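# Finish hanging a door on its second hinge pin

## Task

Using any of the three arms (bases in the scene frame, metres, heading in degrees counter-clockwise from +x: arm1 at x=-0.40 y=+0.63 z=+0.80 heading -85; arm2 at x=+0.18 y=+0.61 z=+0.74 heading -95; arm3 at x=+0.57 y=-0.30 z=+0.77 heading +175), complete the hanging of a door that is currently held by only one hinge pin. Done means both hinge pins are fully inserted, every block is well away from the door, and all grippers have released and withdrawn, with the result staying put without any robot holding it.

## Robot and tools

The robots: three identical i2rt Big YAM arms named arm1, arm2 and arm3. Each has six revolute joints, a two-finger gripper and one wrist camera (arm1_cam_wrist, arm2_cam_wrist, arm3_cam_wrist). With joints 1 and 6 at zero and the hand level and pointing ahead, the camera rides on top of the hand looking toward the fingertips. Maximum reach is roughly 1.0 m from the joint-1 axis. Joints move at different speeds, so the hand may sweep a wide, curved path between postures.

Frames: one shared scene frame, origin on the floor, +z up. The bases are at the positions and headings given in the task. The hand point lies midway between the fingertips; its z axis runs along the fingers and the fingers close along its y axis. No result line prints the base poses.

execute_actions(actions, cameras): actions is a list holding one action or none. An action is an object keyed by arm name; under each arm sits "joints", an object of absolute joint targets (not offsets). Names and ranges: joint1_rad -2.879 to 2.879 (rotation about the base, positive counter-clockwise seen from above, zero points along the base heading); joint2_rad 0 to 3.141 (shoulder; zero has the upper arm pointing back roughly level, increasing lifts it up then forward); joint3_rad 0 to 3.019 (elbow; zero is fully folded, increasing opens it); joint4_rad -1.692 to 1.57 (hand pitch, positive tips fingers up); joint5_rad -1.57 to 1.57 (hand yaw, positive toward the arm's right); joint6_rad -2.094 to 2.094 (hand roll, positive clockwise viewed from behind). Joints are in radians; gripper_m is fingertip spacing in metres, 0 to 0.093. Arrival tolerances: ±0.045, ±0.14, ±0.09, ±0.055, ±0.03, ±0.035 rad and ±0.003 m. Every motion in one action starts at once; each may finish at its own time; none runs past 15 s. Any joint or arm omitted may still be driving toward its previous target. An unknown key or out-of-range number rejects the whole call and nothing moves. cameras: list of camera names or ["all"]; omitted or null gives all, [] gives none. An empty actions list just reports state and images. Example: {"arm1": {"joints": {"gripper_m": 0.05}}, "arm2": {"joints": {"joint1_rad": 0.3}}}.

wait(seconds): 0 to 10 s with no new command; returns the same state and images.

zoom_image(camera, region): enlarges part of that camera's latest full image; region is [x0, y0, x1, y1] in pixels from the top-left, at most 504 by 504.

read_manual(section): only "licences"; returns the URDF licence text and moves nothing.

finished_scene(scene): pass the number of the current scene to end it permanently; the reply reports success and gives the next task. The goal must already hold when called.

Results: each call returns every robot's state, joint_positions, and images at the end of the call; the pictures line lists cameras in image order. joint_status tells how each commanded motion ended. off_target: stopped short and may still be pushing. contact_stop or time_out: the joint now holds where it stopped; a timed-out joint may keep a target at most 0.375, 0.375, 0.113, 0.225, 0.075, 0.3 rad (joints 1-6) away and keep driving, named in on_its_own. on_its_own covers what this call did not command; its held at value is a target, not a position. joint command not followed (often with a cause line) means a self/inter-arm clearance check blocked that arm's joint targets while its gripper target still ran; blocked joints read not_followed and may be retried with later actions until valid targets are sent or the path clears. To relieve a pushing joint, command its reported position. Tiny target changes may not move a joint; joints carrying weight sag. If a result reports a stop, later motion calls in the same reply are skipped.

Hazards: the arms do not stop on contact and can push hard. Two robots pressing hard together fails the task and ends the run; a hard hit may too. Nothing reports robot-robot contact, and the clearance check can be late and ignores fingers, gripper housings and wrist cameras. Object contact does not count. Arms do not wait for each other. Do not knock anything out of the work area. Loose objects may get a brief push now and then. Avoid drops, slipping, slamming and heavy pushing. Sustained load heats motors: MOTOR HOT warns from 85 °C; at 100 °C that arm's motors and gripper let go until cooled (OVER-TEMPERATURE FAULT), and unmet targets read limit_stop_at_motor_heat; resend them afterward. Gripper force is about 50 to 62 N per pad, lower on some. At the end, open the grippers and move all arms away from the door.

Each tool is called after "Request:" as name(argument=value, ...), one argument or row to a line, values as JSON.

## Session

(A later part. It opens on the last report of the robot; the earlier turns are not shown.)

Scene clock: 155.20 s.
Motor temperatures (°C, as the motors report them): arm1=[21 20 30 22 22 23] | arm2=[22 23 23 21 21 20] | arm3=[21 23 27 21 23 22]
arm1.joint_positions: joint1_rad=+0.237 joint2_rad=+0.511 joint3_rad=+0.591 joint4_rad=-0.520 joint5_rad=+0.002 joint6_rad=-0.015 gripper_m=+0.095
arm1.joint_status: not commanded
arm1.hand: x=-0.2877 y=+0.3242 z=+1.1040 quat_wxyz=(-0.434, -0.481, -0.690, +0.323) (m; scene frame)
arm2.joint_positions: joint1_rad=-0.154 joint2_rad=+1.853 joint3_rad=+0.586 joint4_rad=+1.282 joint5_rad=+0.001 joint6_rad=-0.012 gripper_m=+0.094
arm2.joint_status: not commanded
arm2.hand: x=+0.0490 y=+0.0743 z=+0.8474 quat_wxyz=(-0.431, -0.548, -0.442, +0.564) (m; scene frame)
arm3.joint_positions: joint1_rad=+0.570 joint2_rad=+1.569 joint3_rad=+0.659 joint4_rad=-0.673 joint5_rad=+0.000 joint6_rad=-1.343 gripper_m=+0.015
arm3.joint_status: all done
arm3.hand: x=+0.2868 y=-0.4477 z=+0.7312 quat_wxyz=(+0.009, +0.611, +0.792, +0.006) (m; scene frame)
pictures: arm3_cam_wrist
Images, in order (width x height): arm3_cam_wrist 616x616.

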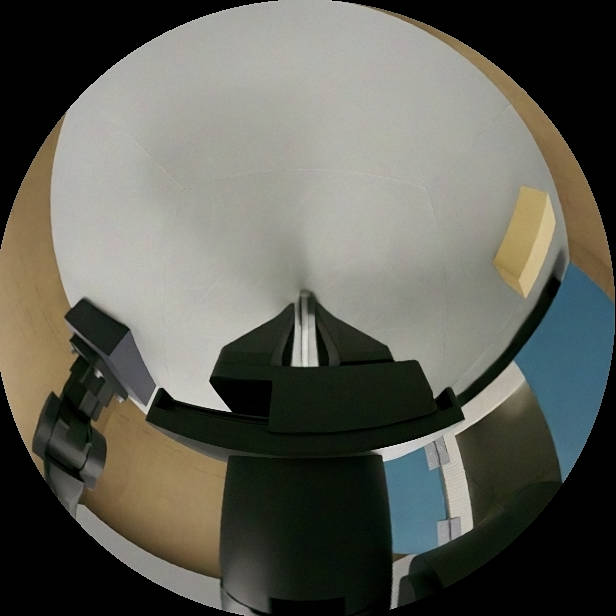

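Request:
execute_actions(
  actions=[
    {"arm3":{"joints":{"joint2_rad":1.575,"gripper_m":0.0}}},
  ],
  cameras=[],
)

Request:
execute_actions(
  actions=[
    {"arm3":{"joints":{"joint2_rad":1.3}}},
  ],
  cameras=["arm3_cam_wrist","arm2_cam_wrist"],
)

Request:
zoom_image(
  camera="arm3_cam_wrist",
  region=[255, 250, 355, 350],
)

Request:
zoom_image(
  camera="arm2_cam_wrist",
  region=[170, 180, 260, 270],
)

Scene clock: 161.20 s.
Motor temperatures (°C, as the motors report them): arm1=[21 20 30 22 22 23] | arm2=[22 23 23 21 21 20] | arm3=[21 23 27 21 23 22]
arm1.joint_positions: joint1_rad=+0.237 joint2_rad=+0.511 joint3_rad=+0.591 joint4_rad=-0.520 joint5_rad=+0.002 joint6_rad=-0.015 gripper_m=+0.095
arm1.joint_status: not commanded
arm1.hand: x=-0.2877 y=+0.3242 z=+1.1040 quat_wxyz=(-0.434, -0.481, -0.690, +0.323) (m; scene frame)
arm2.joint_positions: joint1_rad=-0.154 joint2_rad=+1.853 joint3_rad=+0.586 joint4_rad=+1.282 joint5_rad=+0.001 joint6_rad=-0.012 gripper_m=+0.094
arm2.joint_status: not commanded
arm2.hand: x=+0.0490 y=+0.0743 z=+0.8474 quat_wxyz=(-0.431, -0.548, -0.442, +0.564) (m; scene frame)
arm3.joint_positions: joint1_rad=+0.570 joint2_rad=+1.569 joint3_rad=+0.659 joint4_rad=-0.670 joint5_rad=+0.000 joint6_rad=-1.343 gripper_m=+0.003
arm3.joint_status: all done
arm3.hand: x=+0.2861 y=-0.4481 z=+0.7312 quat_wxyz=(+0.008, +0.611, +0.792, +0.004) (m; scene frame)
pictures: none
No camera images: the call's "cameras" was empty. Leave "cameras" out to get every camera's image.

Scene clock: 162.47 s.
Motor temperatures (°C, as the motors report them): arm1=[21 20 30 22 22 23] | arm2=[22 23 23 21 21 20] | arm3=[21 23 27 21 23 22]
arm1.joint_positions: joint1_rad=+0.237 joint2_rad=+0.511 joint3_rad=+0.591 joint4_rad=-0.520 joint5_rad=+0.002 joint6_rad=-0.015 gripper_m=+0.095
arm1.joint_status: not commanded
arm1.hand: x=-0.2877 y=+0.3242 z=+1.1040 quat_wxyz=(-0.434, -0.481, -0.690, +0.323) (m; scene frame)
arm2.joint_positions: joint1_rad=-0.154 joint2_rad=+1.853 joint3_rad=+0.586 joint4_rad=+1.282 joint5_rad=+0.001 joint6_rad=-0.012 gripper_m=+0.094
arm2.joint_status: not commanded
arm2.hand: x=+0.0490 y=+0.0743 z=+0.8474 quat_wxyz=(-0.431, -0.548, -0.442, +0.564) (m; scene frame)
arm3.joint_positions: joint1_rad=+0.570 joint2_rad=+1.297 joint3_rad=+0.653 joint4_rad=-0.670 joint5_rad=+0.000 joint6_rad=-1.343 gripper_m=+0.003
arm3.joint_status: all done
arm3.hand: x=+0.2571 y=-0.4623 z=+0.8155 quat_wxyz=(-0.047, +0.606, +0.785, -0.116) (m; scene frame)
pictures: arm2_cam_wrist, arm3_cam_wrist
Images, in order (width x height): arm2_cam_wrist 616x616, arm3_cam_wrist 616x616.

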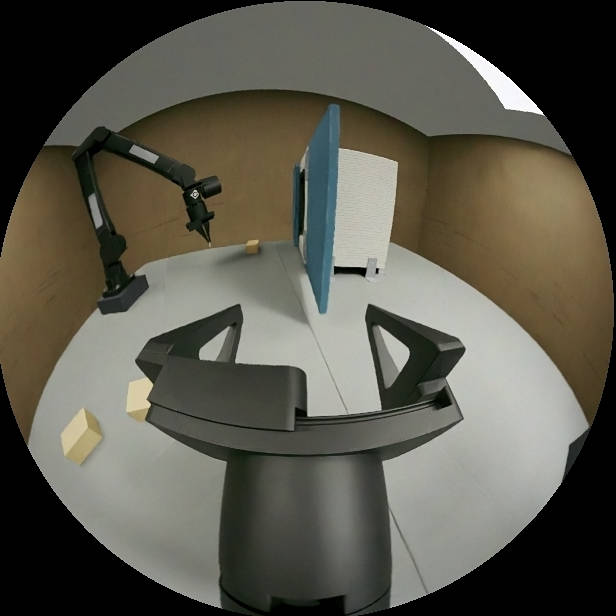

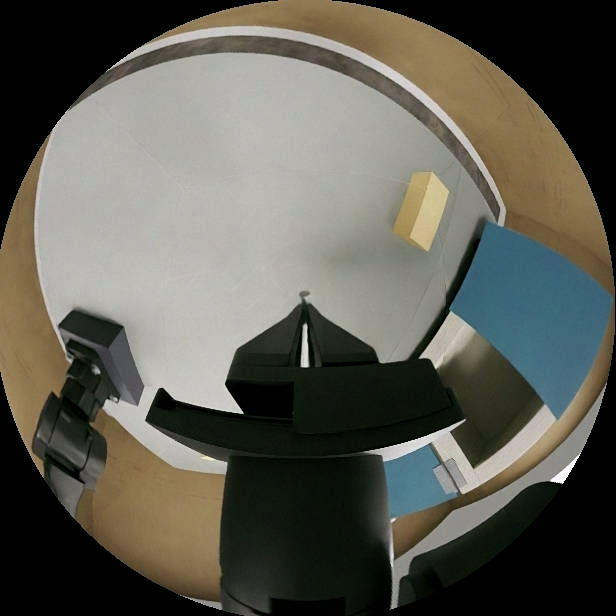

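Region (255, 250, 355, 350) of arm3_cam_wrist's 616x616 image, scaled by 5.040, with more detail than that image has.

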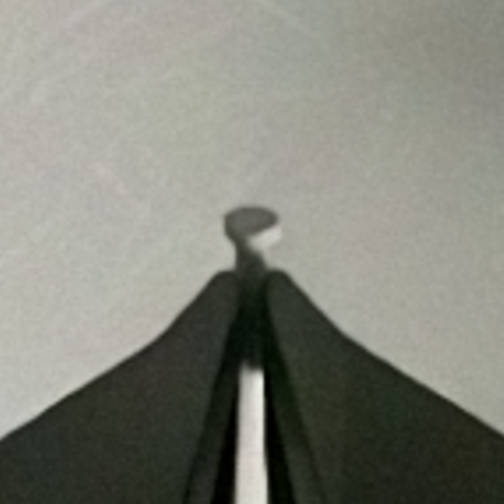

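Region (170, 180, 260, 270) of arm2_cam_wrist's 616x616 image, scaled by 5.600, with more detail than that image has.

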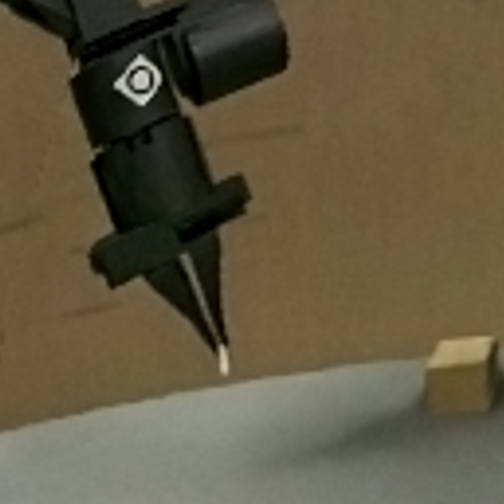

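Request:
execute_actions(
  actions=[
    {"arm3":{"joints":{"joint4_rad":1.145,"joint6_rad":0.01,"joint3_rad":0.56}},"arm2":{"joints":{"joint1_rad":-0.02,"joint2_rad":1.3,"joint3_rad":1.0,"gripper_m":0.0}}},
  ],
  cameras=[],
)

Request:
execute_actions(
  actions=[
    {"arm3":{"joints":{"joint1_rad":0.008}},"arm2":{"joints":{"joint3_rad":1.39,"joint4_rad":-0.524}}},
  ],
  cameras=[],
)

Request:
execute_actions(
  actions=[
    {"arm3":{"joints":{"joint2_rad":1.677}},"arm2":{"joints":{"joint2_rad":1.885}}},
  ],
)

Scene clock: 181.60 s.
Motor temperatures (°C, as the motors report them): arm1=[21 20 30 22 22 23] | arm2=[22 23 24 21 21 20] | arm3=[21 23 28 21 23 22]
arm1.joint_positions: joint1_rad=+0.237 joint2_rad=+0.511 joint3_rad=+0.591 joint4_rad=-0.520 joint5_rad=+0.002 joint6_rad=-0.015 gripper_m=+0.095
arm1.joint_status: not commanded
arm1.hand: x=-0.2877 y=+0.3242 z=+1.1040 quat_wxyz=(-0.434, -0.481, -0.690, +0.323) (m; scene frame)
arm2.joint_positions: joint1_rad=-0.014 joint2_rad=+1.303 joint3_rad=+0.982 joint4_rad=+1.297 joint5_rad=+0.001 joint6_rad=-0.011 gripper_m=+0.000
arm2.joint_status: all done
arm2.hand: x=+0.1377 y=+0.1218 z=+1.3291 quat_wxyz=(-0.636, -0.215, -0.205, +0.712) (m; scene frame)
arm3.joint_positions: joint1_rad=+0.570 joint2_rad=+1.297 joint3_rad=+0.550 joint4_rad=+1.120 joint5_rad=+0.000 joint6_rad=+0.002 gripper_m=+0.003
arm3.joint_status: all done
arm3.hand: x=+0.1289 y=-0.5260 z=+1.1116 quat_wxyz=(+0.202, +0.551, +0.131, -0.799) (m; scene frame)
pictures: none
No camera images: the call's "cameras" was empty. Leave "cameras" out to get every camera's image.

Scene clock: 183.57 s.
Motor temperatures (°C, as the motors report them): arm1=[21 20 31 22 22 23] | arm2=[22 23 25 21 21 20] | arm3=[21 23 28 21 23 22]
arm1.joint_positions: joint1_rad=+0.237 joint2_rad=+0.511 joint3_rad=+0.591 joint4_rad=-0.520 joint5_rad=+0.002 joint6_rad=-0.015 gripper_m=+0.095
arm1.joint_status: not commanded
arm1.hand: x=-0.2877 y=+0.3242 z=+1.1040 quat_wxyz=(-0.434, -0.481, -0.690, +0.323) (m; scene frame)
arm2.joint_positions: joint1_rad=-0.014 joint2_rad=+1.299 joint3_rad=+1.350 joint4_rad=-0.506 joint5_rad=+0.001 joint6_rad=-0.011 gripper_m=+0.000
arm2.joint_status: all done
arm2.hand: x=+0.1257 y=+0.0235 z=+1.1567 quat_wxyz=(-0.347, -0.625, -0.577, +0.396) (m; scene frame)
arm3.joint_positions: joint1_rad=+0.009 joint2_rad=+1.297 joint3_rad=+0.550 joint4_rad=+1.120 joint5_rad=+0.001 joint6_rad=+0.003 gripper_m=+0.003
arm3.joint_status: all done
arm3.hand: x=+0.0736 y=-0.2579 z=+1.1090 quat_wxyz=(-0.028, +0.568, -0.025, -0.822) (m; scene frame)
pictures: none
No camera images: the call's "cameras" was empty. Leave "cameras" out to get every camera's image.

Scene clock: 185.10 s.
Motor temperatures (°C, as the motors report them): arm1=[21 20 31 22 22 23] | arm2=[22 23 25 21 21 20] | arm3=[21 23 28 21 23 22]
arm1.joint_positions: joint1_rad=+0.237 joint2_rad=+0.511 joint3_rad=+0.591 joint4_rad=-0.520 joint5_rad=+0.002 joint6_rad=-0.015 gripper_m=+0.095
arm1.joint_status: not commanded
arm1.hand: x=-0.2877 y=+0.3242 z=+1.1040 quat_wxyz=(-0.434, -0.481, -0.690, +0.323) (m; scene frame)
arm2.joint_positions: joint1_rad=-0.014 joint2_rad=+1.884 joint3_rad=+1.358 joint4_rad=-0.515 joint5_rad=+0.001 joint6_rad=-0.011 gripper_m=+0.000
arm2.joint_status: all done
arm2.hand: x=+0.1144 y=-0.0426 z=+0.7970 quat_wxyz=(-0.167, -0.711, -0.654, +0.197) (m; scene frame)
arm3.joint_positions: joint1_rad=+0.009 joint2_rad=+1.684 joint3_rad=+0.550 joint4_rad=+1.129 joint5_rad=+0.001 joint6_rad=+0.003 gripper_m=+0.003
arm3.joint_status: all done
arm3.hand: x=+0.0304 y=-0.2559 z=+0.9171 quat_wxyz=(-0.024, +0.712, -0.031, -0.701) (m; scene frame)
pictures: arm1_cam_wrist, arm2_cam_wrist, arm3_cam_wrist
Images, in order (width x height): arm1_cam_wrist 616x616, arm2_cam_wrist 616x616, arm3_cam_wrist 616x616.

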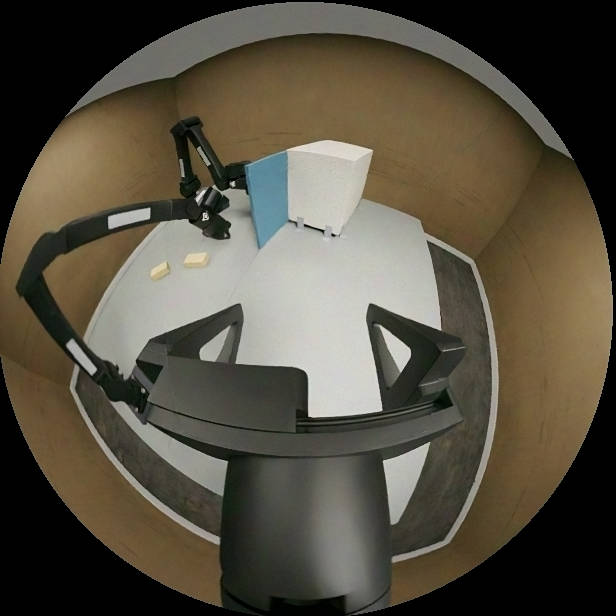

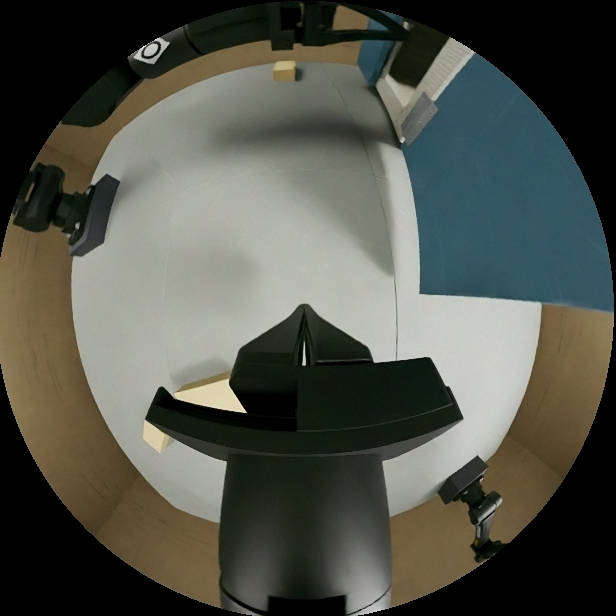

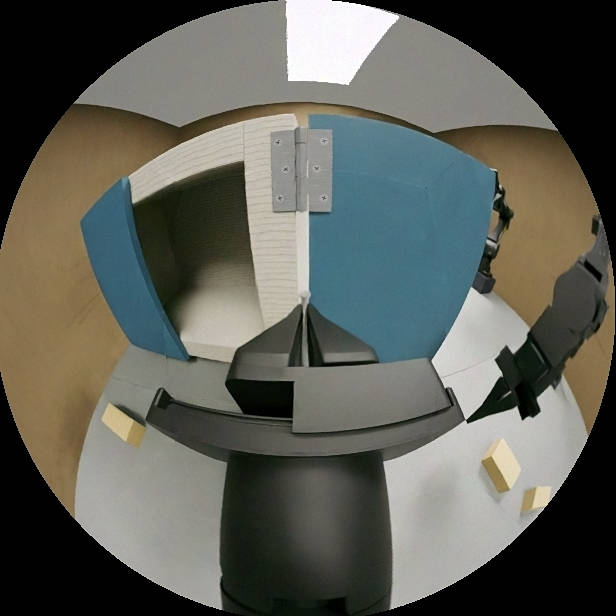

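Request:
execute_actions(
  actions=[
    {"arm2":{"joints":{"joint4_rad":-0.13}}},
  ],
  cameras=[],
)

Request:
execute_actions(
  actions=[
    {"arm2":{"joints":{"joint3_rad":1.13,"joint4_rad":0.18}}},
  ],
  cameras=["arm3_cam_wrist","arm2_cam_wrist"],
)

Request:
zoom_image(
  camera="arm3_cam_wrist",
  region=[255, 110, 355, 380],
)

Scene clock: 195.03 s.
Motor temperatures (°C, as the motors report them): arm1=[21 20 31 22 22 23] | arm2=[22 24 27 21 21 20] | arm3=[21 23 28 21 23 22]
arm1.joint_positions: joint1_rad=+0.237 joint2_rad=+0.511 joint3_rad=+0.591 joint4_rad=-0.520 joint5_rad=+0.002 joint6_rad=-0.015 gripper_m=+0.095
arm1.joint_status: not commanded
arm1.hand: x=-0.2877 y=+0.3242 z=+1.1040 quat_wxyz=(-0.434, -0.481, -0.690, +0.323) (m; scene frame)
arm2.joint_positions: joint1_rad=-0.014 joint2_rad=+1.884 joint3_rad=+1.358 joint4_rad=-0.156 joint5_rad=+0.001 joint6_rad=-0.011 gripper_m=+0.000
arm2.joint_status: all done
arm2.hand: x=+0.1085 y=-0.1094 z=+0.8536 quat_wxyz=(-0.280, -0.665, -0.613, +0.322) (m; scene frame)
arm3.joint_positions: joint1_rad=+0.009 joint2_rad=+1.684 joint3_rad=+0.550 joint4_rad=+1.129 joint5_rad=+0.001 joint6_rad=+0.003 gripper_m=+0.003
arm3.joint_status: not commanded
arm3.hand: x=+0.0304 y=-0.2559 z=+0.9171 quat_wxyz=(-0.024, +0.712, -0.031, -0.701) (m; scene frame)
pictures: none
No camera images: the call's "cameras" was empty. Leave "cameras" out to get every camera's image.

Scene clock: 196.10 s.
Motor temperatures (°C, as the motors report them): arm1=[21 20 31 22 22 23] | arm2=[22 24 27 21 21 20] | arm3=[21 23 28 21 23 22]
arm1.joint_positions: joint1_rad=+0.237 joint2_rad=+0.511 joint3_rad=+0.591 joint4_rad=-0.520 joint5_rad=+0.002 joint6_rad=-0.015 gripper_m=+0.095
arm1.joint_status: not commanded
arm1.hand: x=-0.2877 y=+0.3242 z=+1.1040 quat_wxyz=(-0.434, -0.481, -0.690, +0.323) (m; scene frame)
arm2.joint_positions: joint1_rad=-0.014 joint2_rad=+1.885 joint3_rad=+1.131 joint4_rad=+0.154 joint5_rad=+0.001 joint6_rad=-0.011 gripper_m=+0.000
arm2.joint_status: all done
arm2.hand: x=+0.1117 y=-0.0695 z=+0.7997 quat_wxyz=(-0.304, -0.652, -0.601, +0.349) (m; scene frame)
arm3.joint_positions: joint1_rad=+0.009 joint2_rad=+1.684 joint3_rad=+0.550 joint4_rad=+1.129 joint5_rad=+0.001 joint6_rad=+0.003 gripper_m=+0.003
arm3.joint_status: not commanded
arm3.hand: x=+0.0304 y=-0.2559 z=+0.9171 quat_wxyz=(-0.024, +0.712, -0.031, -0.701) (m; scene frame)
pictures: arm2_cam_wrist, arm3_cam_wrist
Images, in order (width x height): arm2_cam_wrist 616x616, arm3_cam_wrist 616x616.

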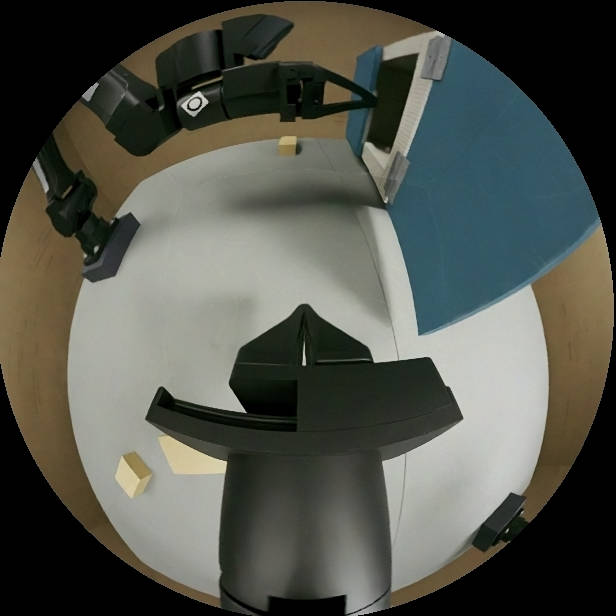

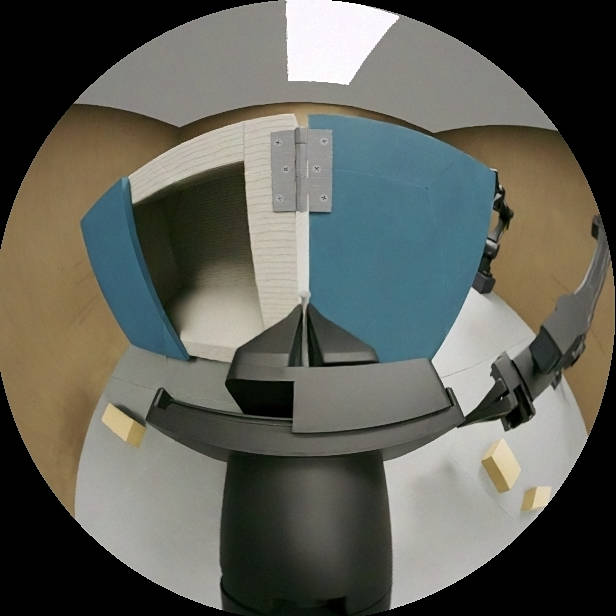

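Region (255, 110, 355, 380) of arm3_cam_wrist's 616x616 image, scaled by 1.867, with more detail than that image has; it fills the left 187 columns of this view, and the rest is white.

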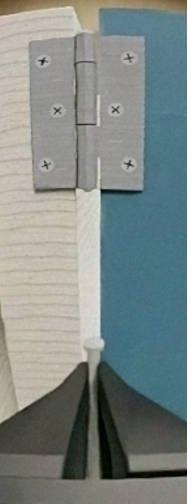

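Request:
zoom_image(
  camera="arm2_cam_wrist",
  region=[330, 70, 470, 210],
)

Request:
zoom_image(
  camera="arm2_cam_wrist",
  region=[365, 140, 430, 210],
)

Request:
zoom_image(
  camera="arm3_cam_wrist",
  region=[265, 280, 345, 380],
)

Request:
zoom_image(
  camera="arm3_cam_wrist",
  region=[265, 115, 345, 220],
)

Region (330, 70, 470, 210) of arm2_cam_wrist's 616x616 image, scaled by 3.600, with more detail than that image has.

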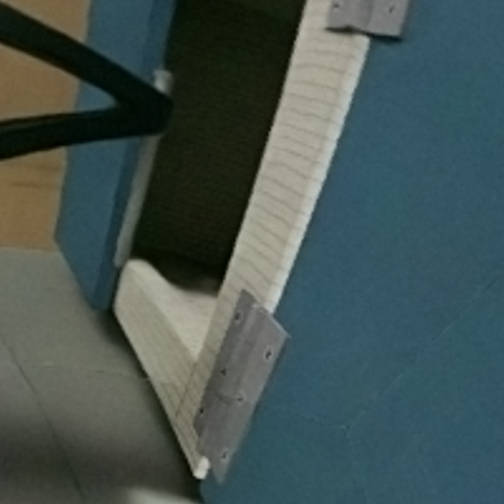

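Region (365, 140, 430, 210) of arm2_cam_wrist's 616x616 image, scaled by 7.200, with more detail than that image has; it fills the left 468 columns of this view, and the rest is white.

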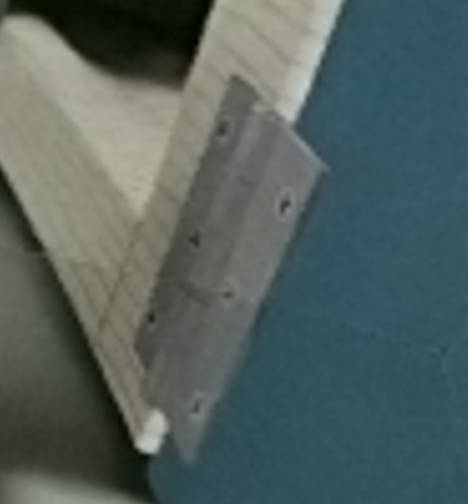

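Region (265, 280, 345, 380) of arm3_cam_wrist's 616x616 image, scaled by 5.040, with more detail than that image has; it fills the left 403 columns of this view, and the rest is white.

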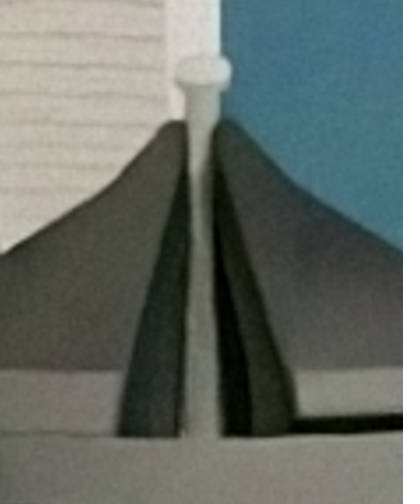

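Region (265, 115, 345, 220) of arm3_cam_wrist's 616x616 image, scaled by 4.800, with more detail than that image has; it fills the left 384 columns of this view, and the rest is white.

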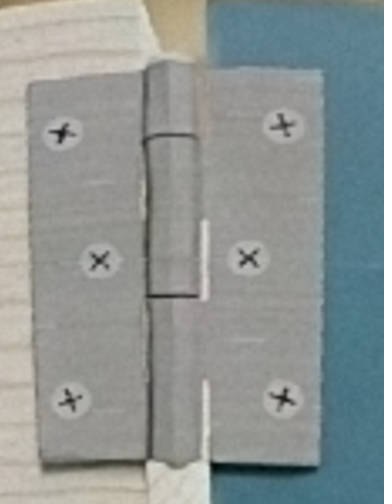

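Request:
execute_actions(
  actions=[
    {"arm3":{"joints":{"joint1_rad":0.022,"joint2_rad":1.74,"joint3_rad":0.655,"joint4_rad":1.11,"joint6_rad":-0.02}}},
  ],
  cameras=["arm3_cam_wrist","arm2_cam_wrist"],
)

Request:
zoom_image(
  camera="arm2_cam_wrist",
  region=[350, 70, 470, 190],
)

Request:
zoom_image(
  camera="arm3_cam_wrist",
  region=[255, 110, 355, 380],
)

Scene clock: 211.23 s.
Motor temperatures (°C, as the motors report them): arm1=[21 20 31 22 22 23] | arm2=[22 24 26 21 21 20] | arm3=[21 23 28 21 23 22]
arm1.joint_positions: joint1_rad=+0.237 joint2_rad=+0.511 joint3_rad=+0.591 joint4_rad=-0.520 joint5_rad=+0.002 joint6_rad=-0.015 gripper_m=+0.095
arm1.joint_status: not commanded
arm1.hand: x=-0.2877 y=+0.3242 z=+1.1040 quat_wxyz=(-0.434, -0.481, -0.690, +0.323) (m; scene frame)
arm2.joint_positions: joint1_rad=-0.014 joint2_rad=+1.885 joint3_rad=+1.131 joint4_rad=+0.154 joint5_rad=+0.001 joint6_rad=-0.011 gripper_m=+0.000
arm2.joint_status: not commanded
arm2.hand: x=+0.1117 y=-0.0695 z=+0.7997 quat_wxyz=(-0.304, -0.652, -0.601, +0.349) (m; scene frame)
arm3.joint_positions: joint1_rad=+0.010 joint2_rad=+1.731 joint3_rad=+0.617 joint4_rad=+1.118 joint5_rad=+0.001 joint6_rad=-0.012 gripper_m=+0.003
arm3.joint_status: all done
arm3.hand: x=+0.0064 y=-0.2548 z=+0.9165 quat_wxyz=(-0.028, +0.709, -0.025, -0.704) (m; scene frame)
pictures: arm2_cam_wrist, arm3_cam_wrist
Images, in order (width x height): arm2_cam_wrist 616x616, arm3_cam_wrist 616x616.

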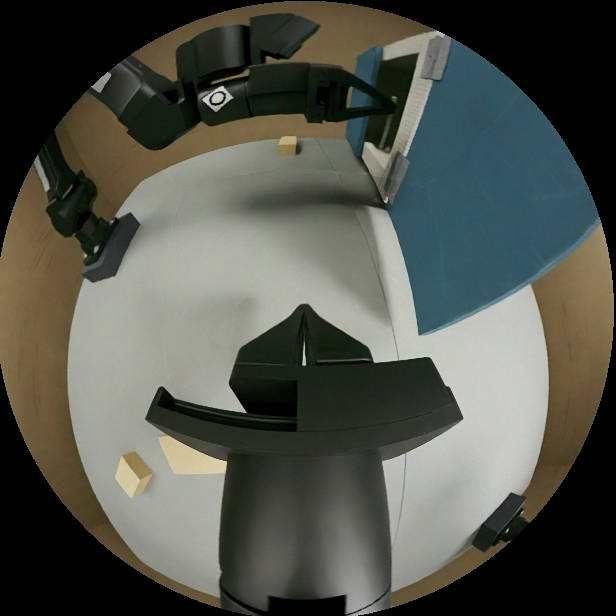

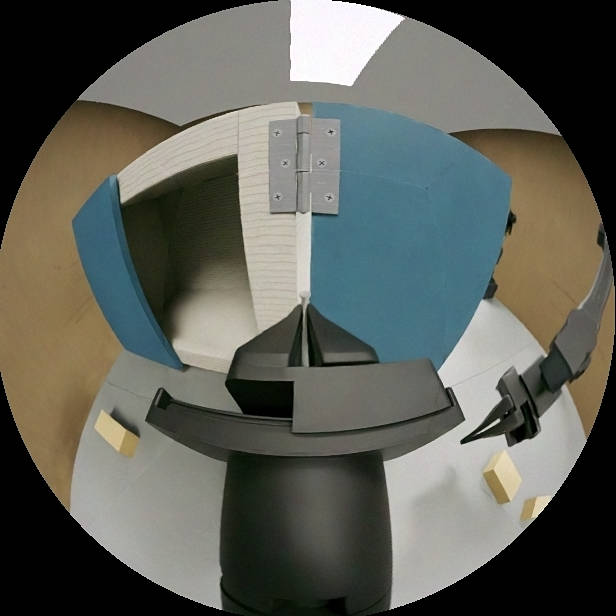

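Region (350, 70, 470, 190) of arm2_cam_wrist's 616x616 image, scaled by 4.200, with more detail than that image has.

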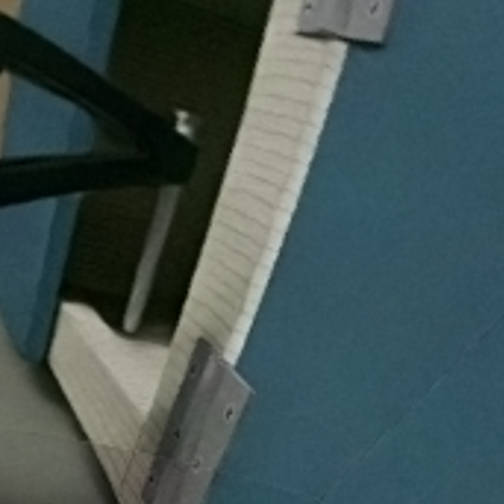

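Region (255, 110, 355, 380) of arm3_cam_wrist's 616x616 image, scaled by 1.867, with more detail than that image has; it fills the left 187 columns of this view, and the rest is white.

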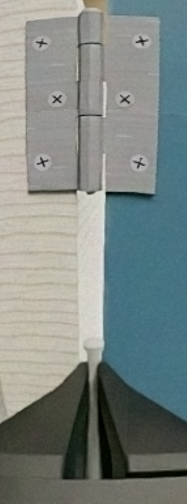

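Request:
execute_actions(
  actions=[
    {"arm3":{"joints":{"joint2_rad":1.755,"joint3_rad":0.715,"joint4_rad":1.063}}},
  ],
  cameras=["arm3_cam_wrist","arm2_cam_wrist"],
)

Request:
zoom_image(
  camera="arm2_cam_wrist",
  region=[350, 70, 470, 190],
)

Request:
zoom_image(
  camera="arm3_cam_wrist",
  region=[265, 100, 345, 230],
)

Request:
zoom_image(
  camera="arm3_cam_wrist",
  region=[265, 250, 345, 380],
)

Scene clock: 219.47 s.
Motor temperatures (°C, as the motors report them): arm1=[21 20 31 22 22 23] | arm2=[22 25 26 21 21 20] | arm3=[21 23 28 21 23 22]
arm1.joint_positions: joint1_rad=+0.237 joint2_rad=+0.511 joint3_rad=+0.591 joint4_rad=-0.520 joint5_rad=+0.002 joint6_rad=-0.015 gripper_m=+0.095
arm1.joint_status: not commanded
arm1.hand: x=-0.2877 y=+0.3242 z=+1.1040 quat_wxyz=(-0.434, -0.481, -0.690, +0.323) (m; scene frame)
arm2.joint_positions: joint1_rad=-0.014 joint2_rad=+1.885 joint3_rad=+1.131 joint4_rad=+0.154 joint5_rad=+0.001 joint6_rad=-0.011 gripper_m=+0.000
arm2.joint_status: not commanded
arm2.hand: x=+0.1117 y=-0.0695 z=+0.7997 quat_wxyz=(-0.304, -0.652, -0.601, +0.349) (m; scene frame)
arm3.joint_positions: joint1_rad=+0.010 joint2_rad=+1.742 joint3_rad=+0.675 joint4_rad=+1.073 joint5_rad=+0.001 joint6_rad=-0.012 gripper_m=+0.003
arm3.joint_status: all done
arm3.hand: x=-0.0137 y=-0.2532 z=+0.9239 quat_wxyz=(-0.029, +0.708, -0.025, -0.705) (m; scene frame)
pictures: arm2_cam_wrist, arm3_cam_wrist
Images, in order (width x height): arm2_cam_wrist 616x616, arm3_cam_wrist 616x616.

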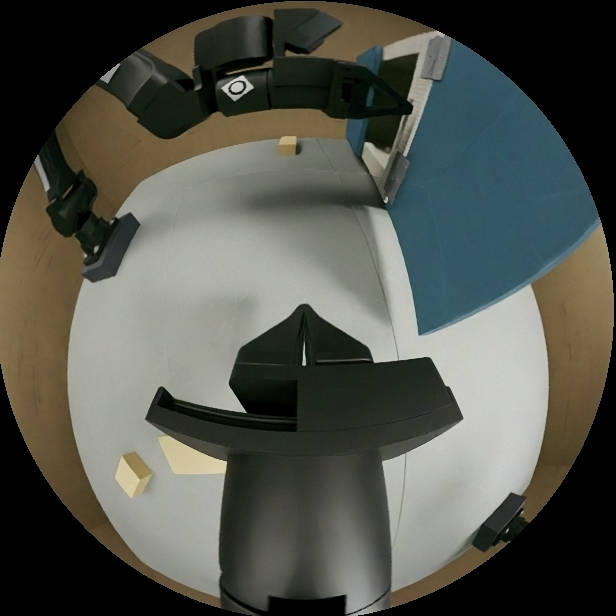

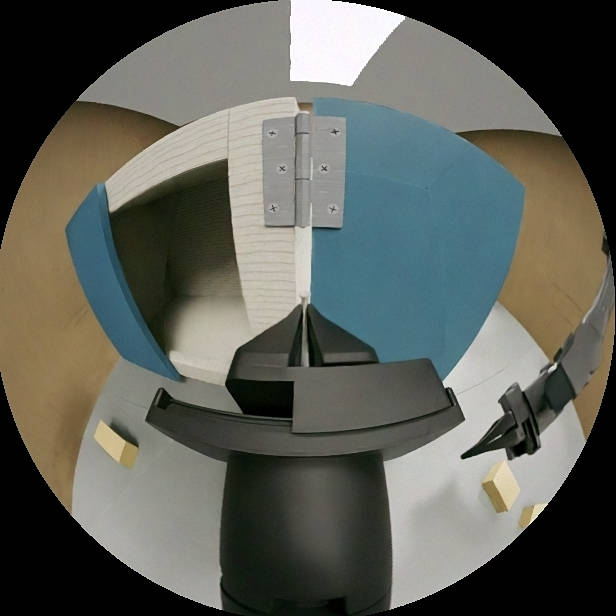

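Region (350, 70, 470, 190) of arm2_cam_wrist's 616x616 image, scaled by 4.200, with more detail than that image has.

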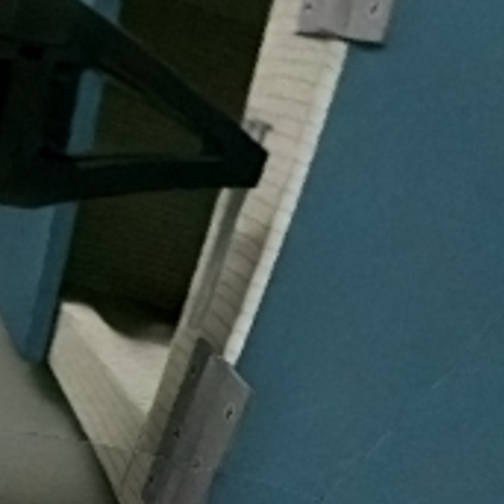

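Region (265, 100, 345, 230) of arm3_cam_wrist's 616x616 image, scaled by 3.877, with more detail than that image has; it fills the left 310 columns of this view, and the rest is white.

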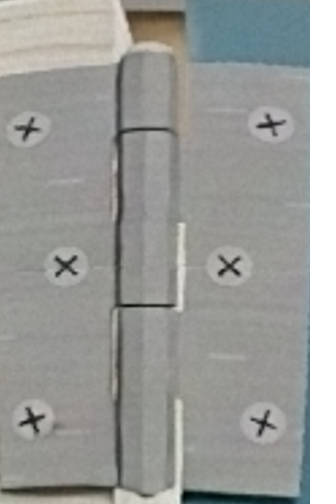

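Region (265, 250, 345, 380) of arm3_cam_wrist's 616x616 image, scaled by 3.877, with more detail than that image has; it fills the left 310 columns of this view, and the rest is white.

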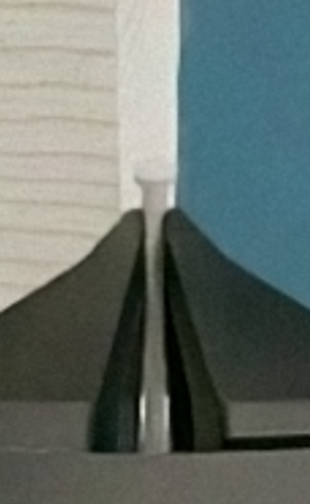

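Request:
zoom_image(
  camera="arm2_cam_wrist",
  region=[380, 125, 425, 175],
)

Region (380, 125, 425, 175) of arm2_cam_wrist's 616x616 image, scaled by 10.080, with more detail than that image has; it fills the left 454 columns of this view, and the rest is white.

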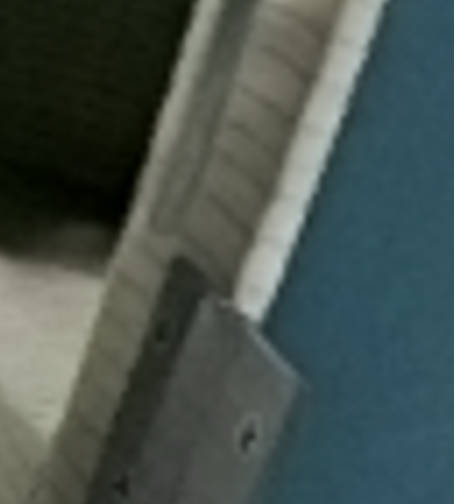

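Request:
execute_actions(
  actions=[
    {"arm3":{"joints":{"joint1_rad":0.026,"joint3_rad":0.735,"joint4_rad":1.043}}},
  ],
  cameras=["arm3_cam_wrist","arm2_cam_wrist"],
)

Request:
zoom_image(
  camera="arm2_cam_wrist",
  region=[370, 85, 450, 175],
)

Request:
zoom_image(
  camera="arm3_cam_wrist",
  region=[265, 190, 345, 380],
)

Scene clock: 232.00 s.
Motor temperatures (°C, as the motors report them): arm1=[21 20 32 22 22 23] | arm2=[22 25 26 21 21 20] | arm3=[21 24 29 21 23 22]
arm1.joint_positions: joint1_rad=+0.237 joint2_rad=+0.511 joint3_rad=+0.591 joint4_rad=-0.520 joint5_rad=+0.002 joint6_rad=-0.015 gripper_m=+0.095
arm1.joint_status: not commanded
arm1.hand: x=-0.2877 y=+0.3242 z=+1.1040 quat_wxyz=(-0.434, -0.481, -0.690, +0.323) (m; scene frame)
arm2.joint_positions: joint1_rad=-0.014 joint2_rad=+1.885 joint3_rad=+1.131 joint4_rad=+0.154 joint5_rad=+0.001 joint6_rad=-0.011 gripper_m=+0.000
arm2.joint_status: not commanded
arm2.hand: x=+0.1117 y=-0.0695 z=+0.7997 quat_wxyz=(-0.304, -0.652, -0.601, +0.349) (m; scene frame)
arm3.joint_positions: joint1_rad=+0.015 joint2_rad=+1.742 joint3_rad=+0.687 joint4_rad=+1.053 joint5_rad=+0.001 joint6_rad=-0.012 gripper_m=+0.003
arm3.joint_status: all done
arm3.hand: x=-0.0179 y=-0.2558 z=+0.9243 quat_wxyz=(-0.027, +0.711, -0.023, -0.702) (m; scene frame)
pictures: arm2_cam_wrist, arm3_cam_wrist
Images, in order (width x height): arm2_cam_wrist 616x616, arm3_cam_wrist 616x616.

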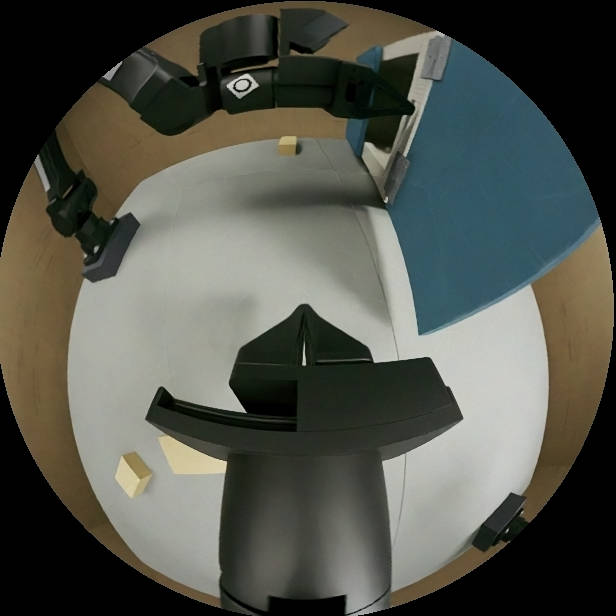

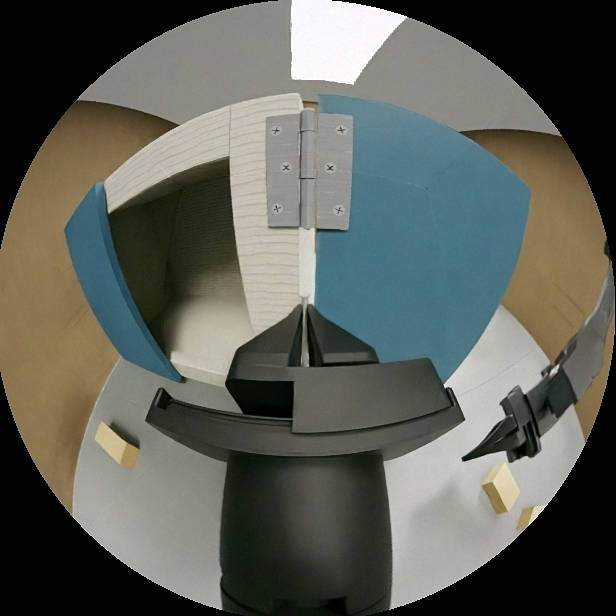

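Region (370, 85, 450, 175) of arm2_cam_wrist's 616x616 image, scaled by 5.600, with more detail than that image has.

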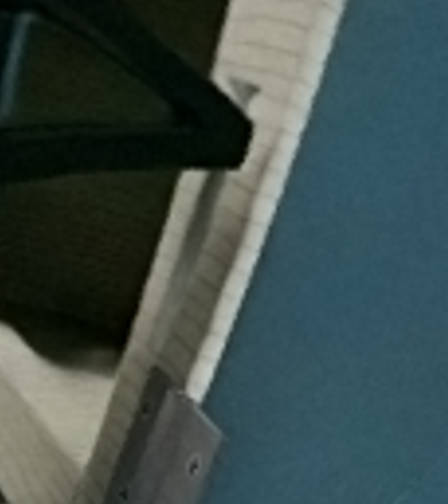

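Region (265, 190, 345, 380) of arm3_cam_wrist's 616x616 image, scaled by 2.653, with more detail than that image has; it fills the left 212 columns of this view, and the rest is white.

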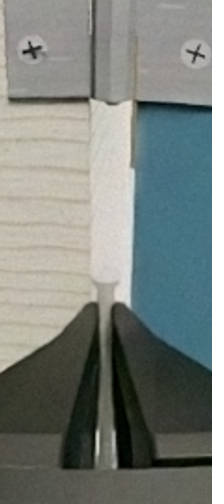

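Request:
execute_actions(
  actions=[
    {"arm3":{"joints":{"joint1_rad":0.015,"joint5_rad":0.013,"joint3_rad":0.752,"joint4_rad":1.03}}},
  ],
  cameras=["arm3_cam_wrist","arm2_cam_wrist"],
)

Request:
zoom_image(
  camera="arm2_cam_wrist",
  region=[370, 85, 450, 175],
)

Request:
zoom_image(
  camera="arm3_cam_wrist",
  region=[265, 210, 345, 330],
)

Scene clock: 236.33 s.
Motor temperatures (°C, as the motors report them): arm1=[21 20 32 22 22 23] | arm2=[22 25 26 21 21 20] | arm3=[21 24 29 21 23 22]
arm1.joint_positions: joint1_rad=+0.237 joint2_rad=+0.511 joint3_rad=+0.591 joint4_rad=-0.520 joint5_rad=+0.002 joint6_rad=-0.015 gripper_m=+0.095
arm1.joint_status: not commanded
arm1.hand: x=-0.2877 y=+0.3242 z=+1.1040 quat_wxyz=(-0.434, -0.481, -0.690, +0.323) (m; scene frame)
arm2.joint_positions: joint1_rad=-0.014 joint2_rad=+1.885 joint3_rad=+1.131 joint4_rad=+0.154 joint5_rad=+0.001 joint6_rad=-0.011 gripper_m=+0.000
arm2.joint_status: not commanded
arm2.hand: x=+0.1117 y=-0.0695 z=+0.7997 quat_wxyz=(-0.304, -0.652, -0.601, +0.349) (m; scene frame)
arm3.joint_positions: joint1_rad=+0.015 joint2_rad=+1.742 joint3_rad=+0.705 joint4_rad=+1.041 joint5_rad=+0.010 joint6_rad=-0.012 gripper_m=+0.003
arm3.joint_status: all done
arm3.hand: x=-0.0237 y=-0.2537 z=+0.9288 quat_wxyz=(-0.030, +0.709, -0.026, -0.704) (m; scene frame)
pictures: arm2_cam_wrist, arm3_cam_wrist
Images, in order (width x height): arm2_cam_wrist 616x616, arm3_cam_wrist 616x616.

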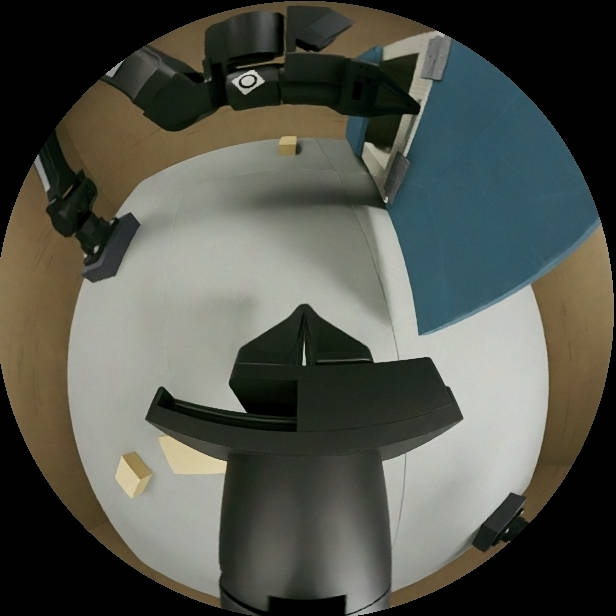

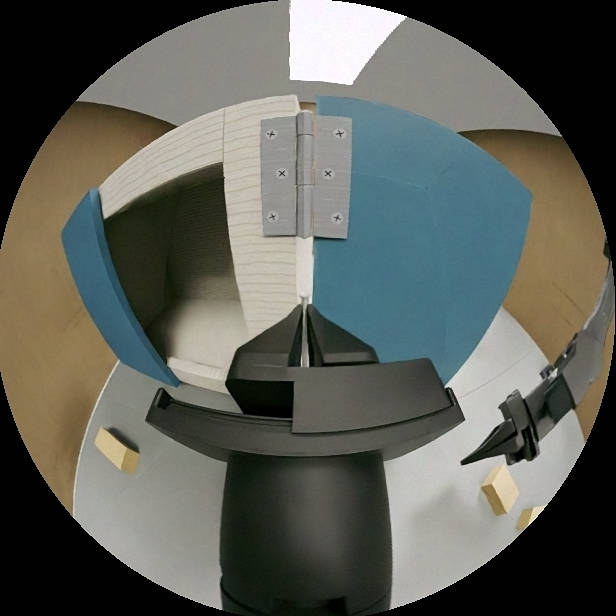

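Region (370, 85, 450, 175) of arm2_cam_wrist's 616x616 image, scaled by 5.600, with more detail than that image has.

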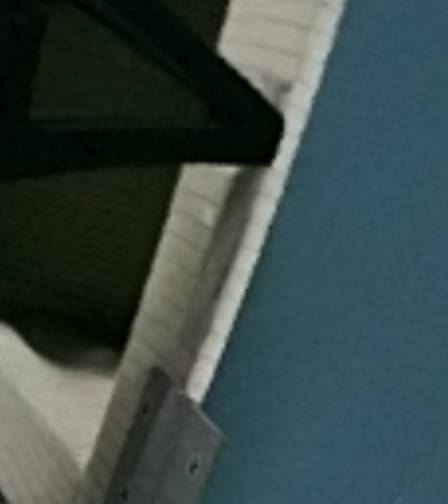

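Region (265, 210, 345, 330) of arm3_cam_wrist's 616x616 image, scaled by 4.200, with more detail than that image has.

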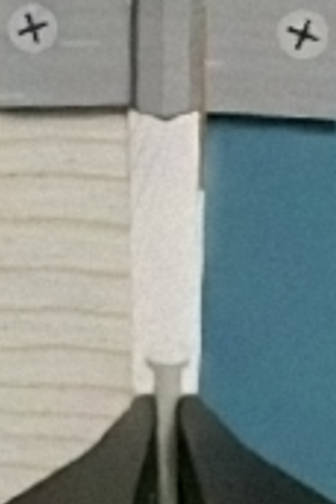

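Request:
execute_actions(
  actions=[
    {"arm3":{"joints":{"joint2_rad":1.782,"joint4_rad":1.088}}},
  ],
  cameras=["arm3_cam_wrist","arm2_cam_wrist"],
)

Request:
zoom_image(
  camera="arm2_cam_wrist",
  region=[375, 105, 435, 175],
)

Request:
zoom_image(
  camera="arm3_cam_wrist",
  region=[265, 200, 345, 380],
)

Scene clock: 241.90 s.
Motor temperatures (°C, as the motors report them): arm1=[21 20 32 22 22 23] | arm2=[22 25 26 21 21 20] | arm3=[21 24 30 21 23 22]
arm1.joint_positions: joint1_rad=+0.237 joint2_rad=+0.511 joint3_rad=+0.591 joint4_rad=-0.520 joint5_rad=+0.002 joint6_rad=-0.015 gripper_m=+0.095
arm1.joint_status: not commanded
arm1.hand: x=-0.2877 y=+0.3242 z=+1.1040 quat_wxyz=(-0.434, -0.481, -0.690, +0.323) (m; scene frame)
arm2.joint_positions: joint1_rad=-0.014 joint2_rad=+1.885 joint3_rad=+1.131 joint4_rad=+0.154 joint5_rad=+0.001 joint6_rad=-0.011 gripper_m=+0.000
arm2.joint_status: not commanded
arm2.hand: x=+0.1117 y=-0.0695 z=+0.7997 quat_wxyz=(-0.304, -0.652, -0.601, +0.349) (m; scene frame)
arm3.joint_positions: joint1_rad=+0.015 joint2_rad=+1.770 joint3_rad=+0.705 joint4_rad=+1.061 joint5_rad=+0.010 joint6_rad=-0.012 gripper_m=+0.003
arm3.joint_status: all done
arm3.hand: x=-0.0243 y=-0.2538 z=+0.9178 quat_wxyz=(-0.030, +0.712, -0.026, -0.701) (m; scene frame)
pictures: arm2_cam_wrist, arm3_cam_wrist
Images, in order (width x height): arm2_cam_wrist 616x616, arm3_cam_wrist 616x616.

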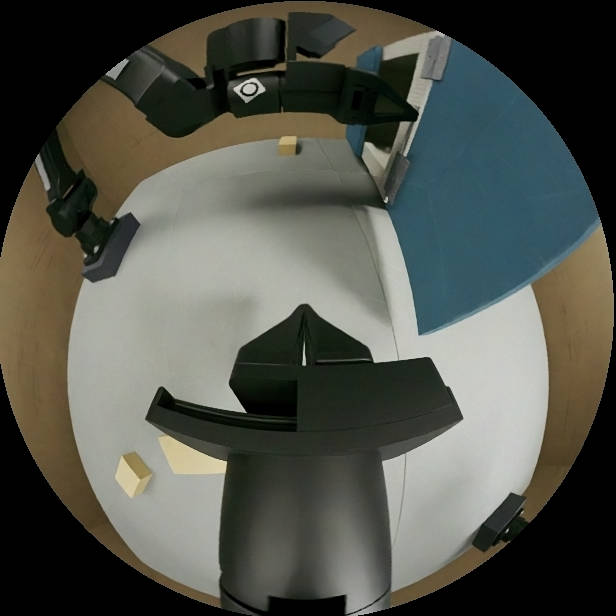

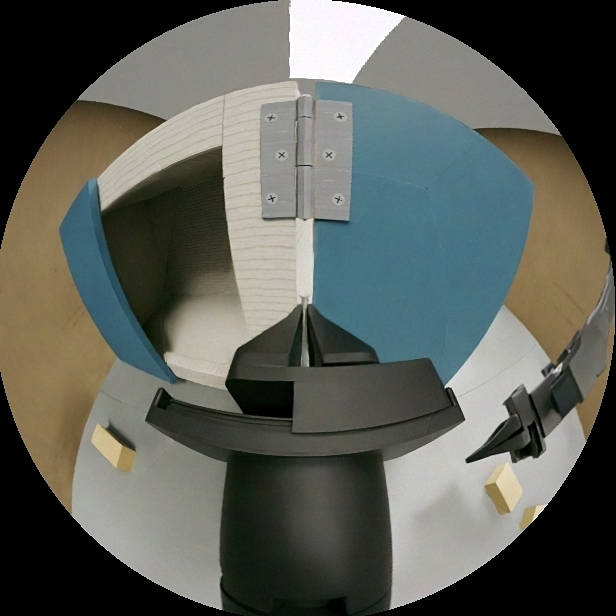

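Region (375, 105, 435, 175) of arm2_cam_wrist's 616x616 image, scaled by 7.200, with more detail than that image has; it fills the left 432 columns of this view, and the rest is white.

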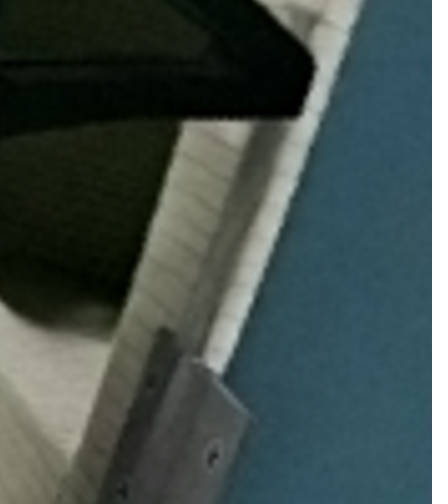

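Region (265, 200, 345, 380) of arm3_cam_wrist's 616x616 image, scaled by 2.800, with more detail than that image has.

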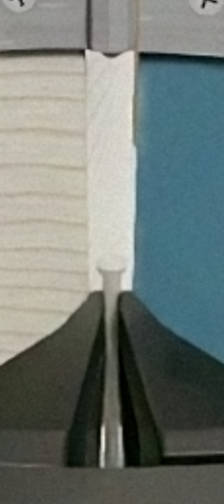

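Request:
zoom_image(
  camera="arm2_cam_wrist",
  region=[388, 138, 418, 168],
)

Region (388, 138, 418, 168) of arm2_cam_wrist's 616x616 image, scaled by 16.800, with more detail than that image has.

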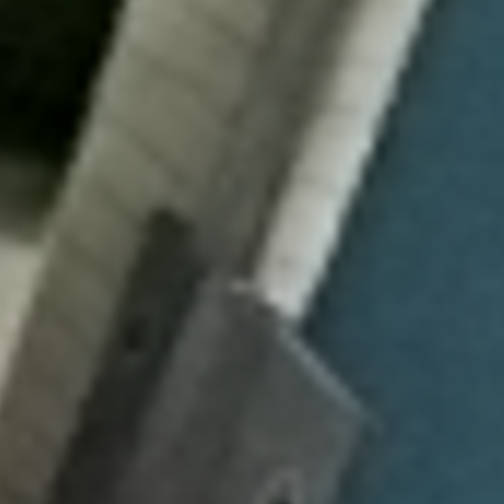

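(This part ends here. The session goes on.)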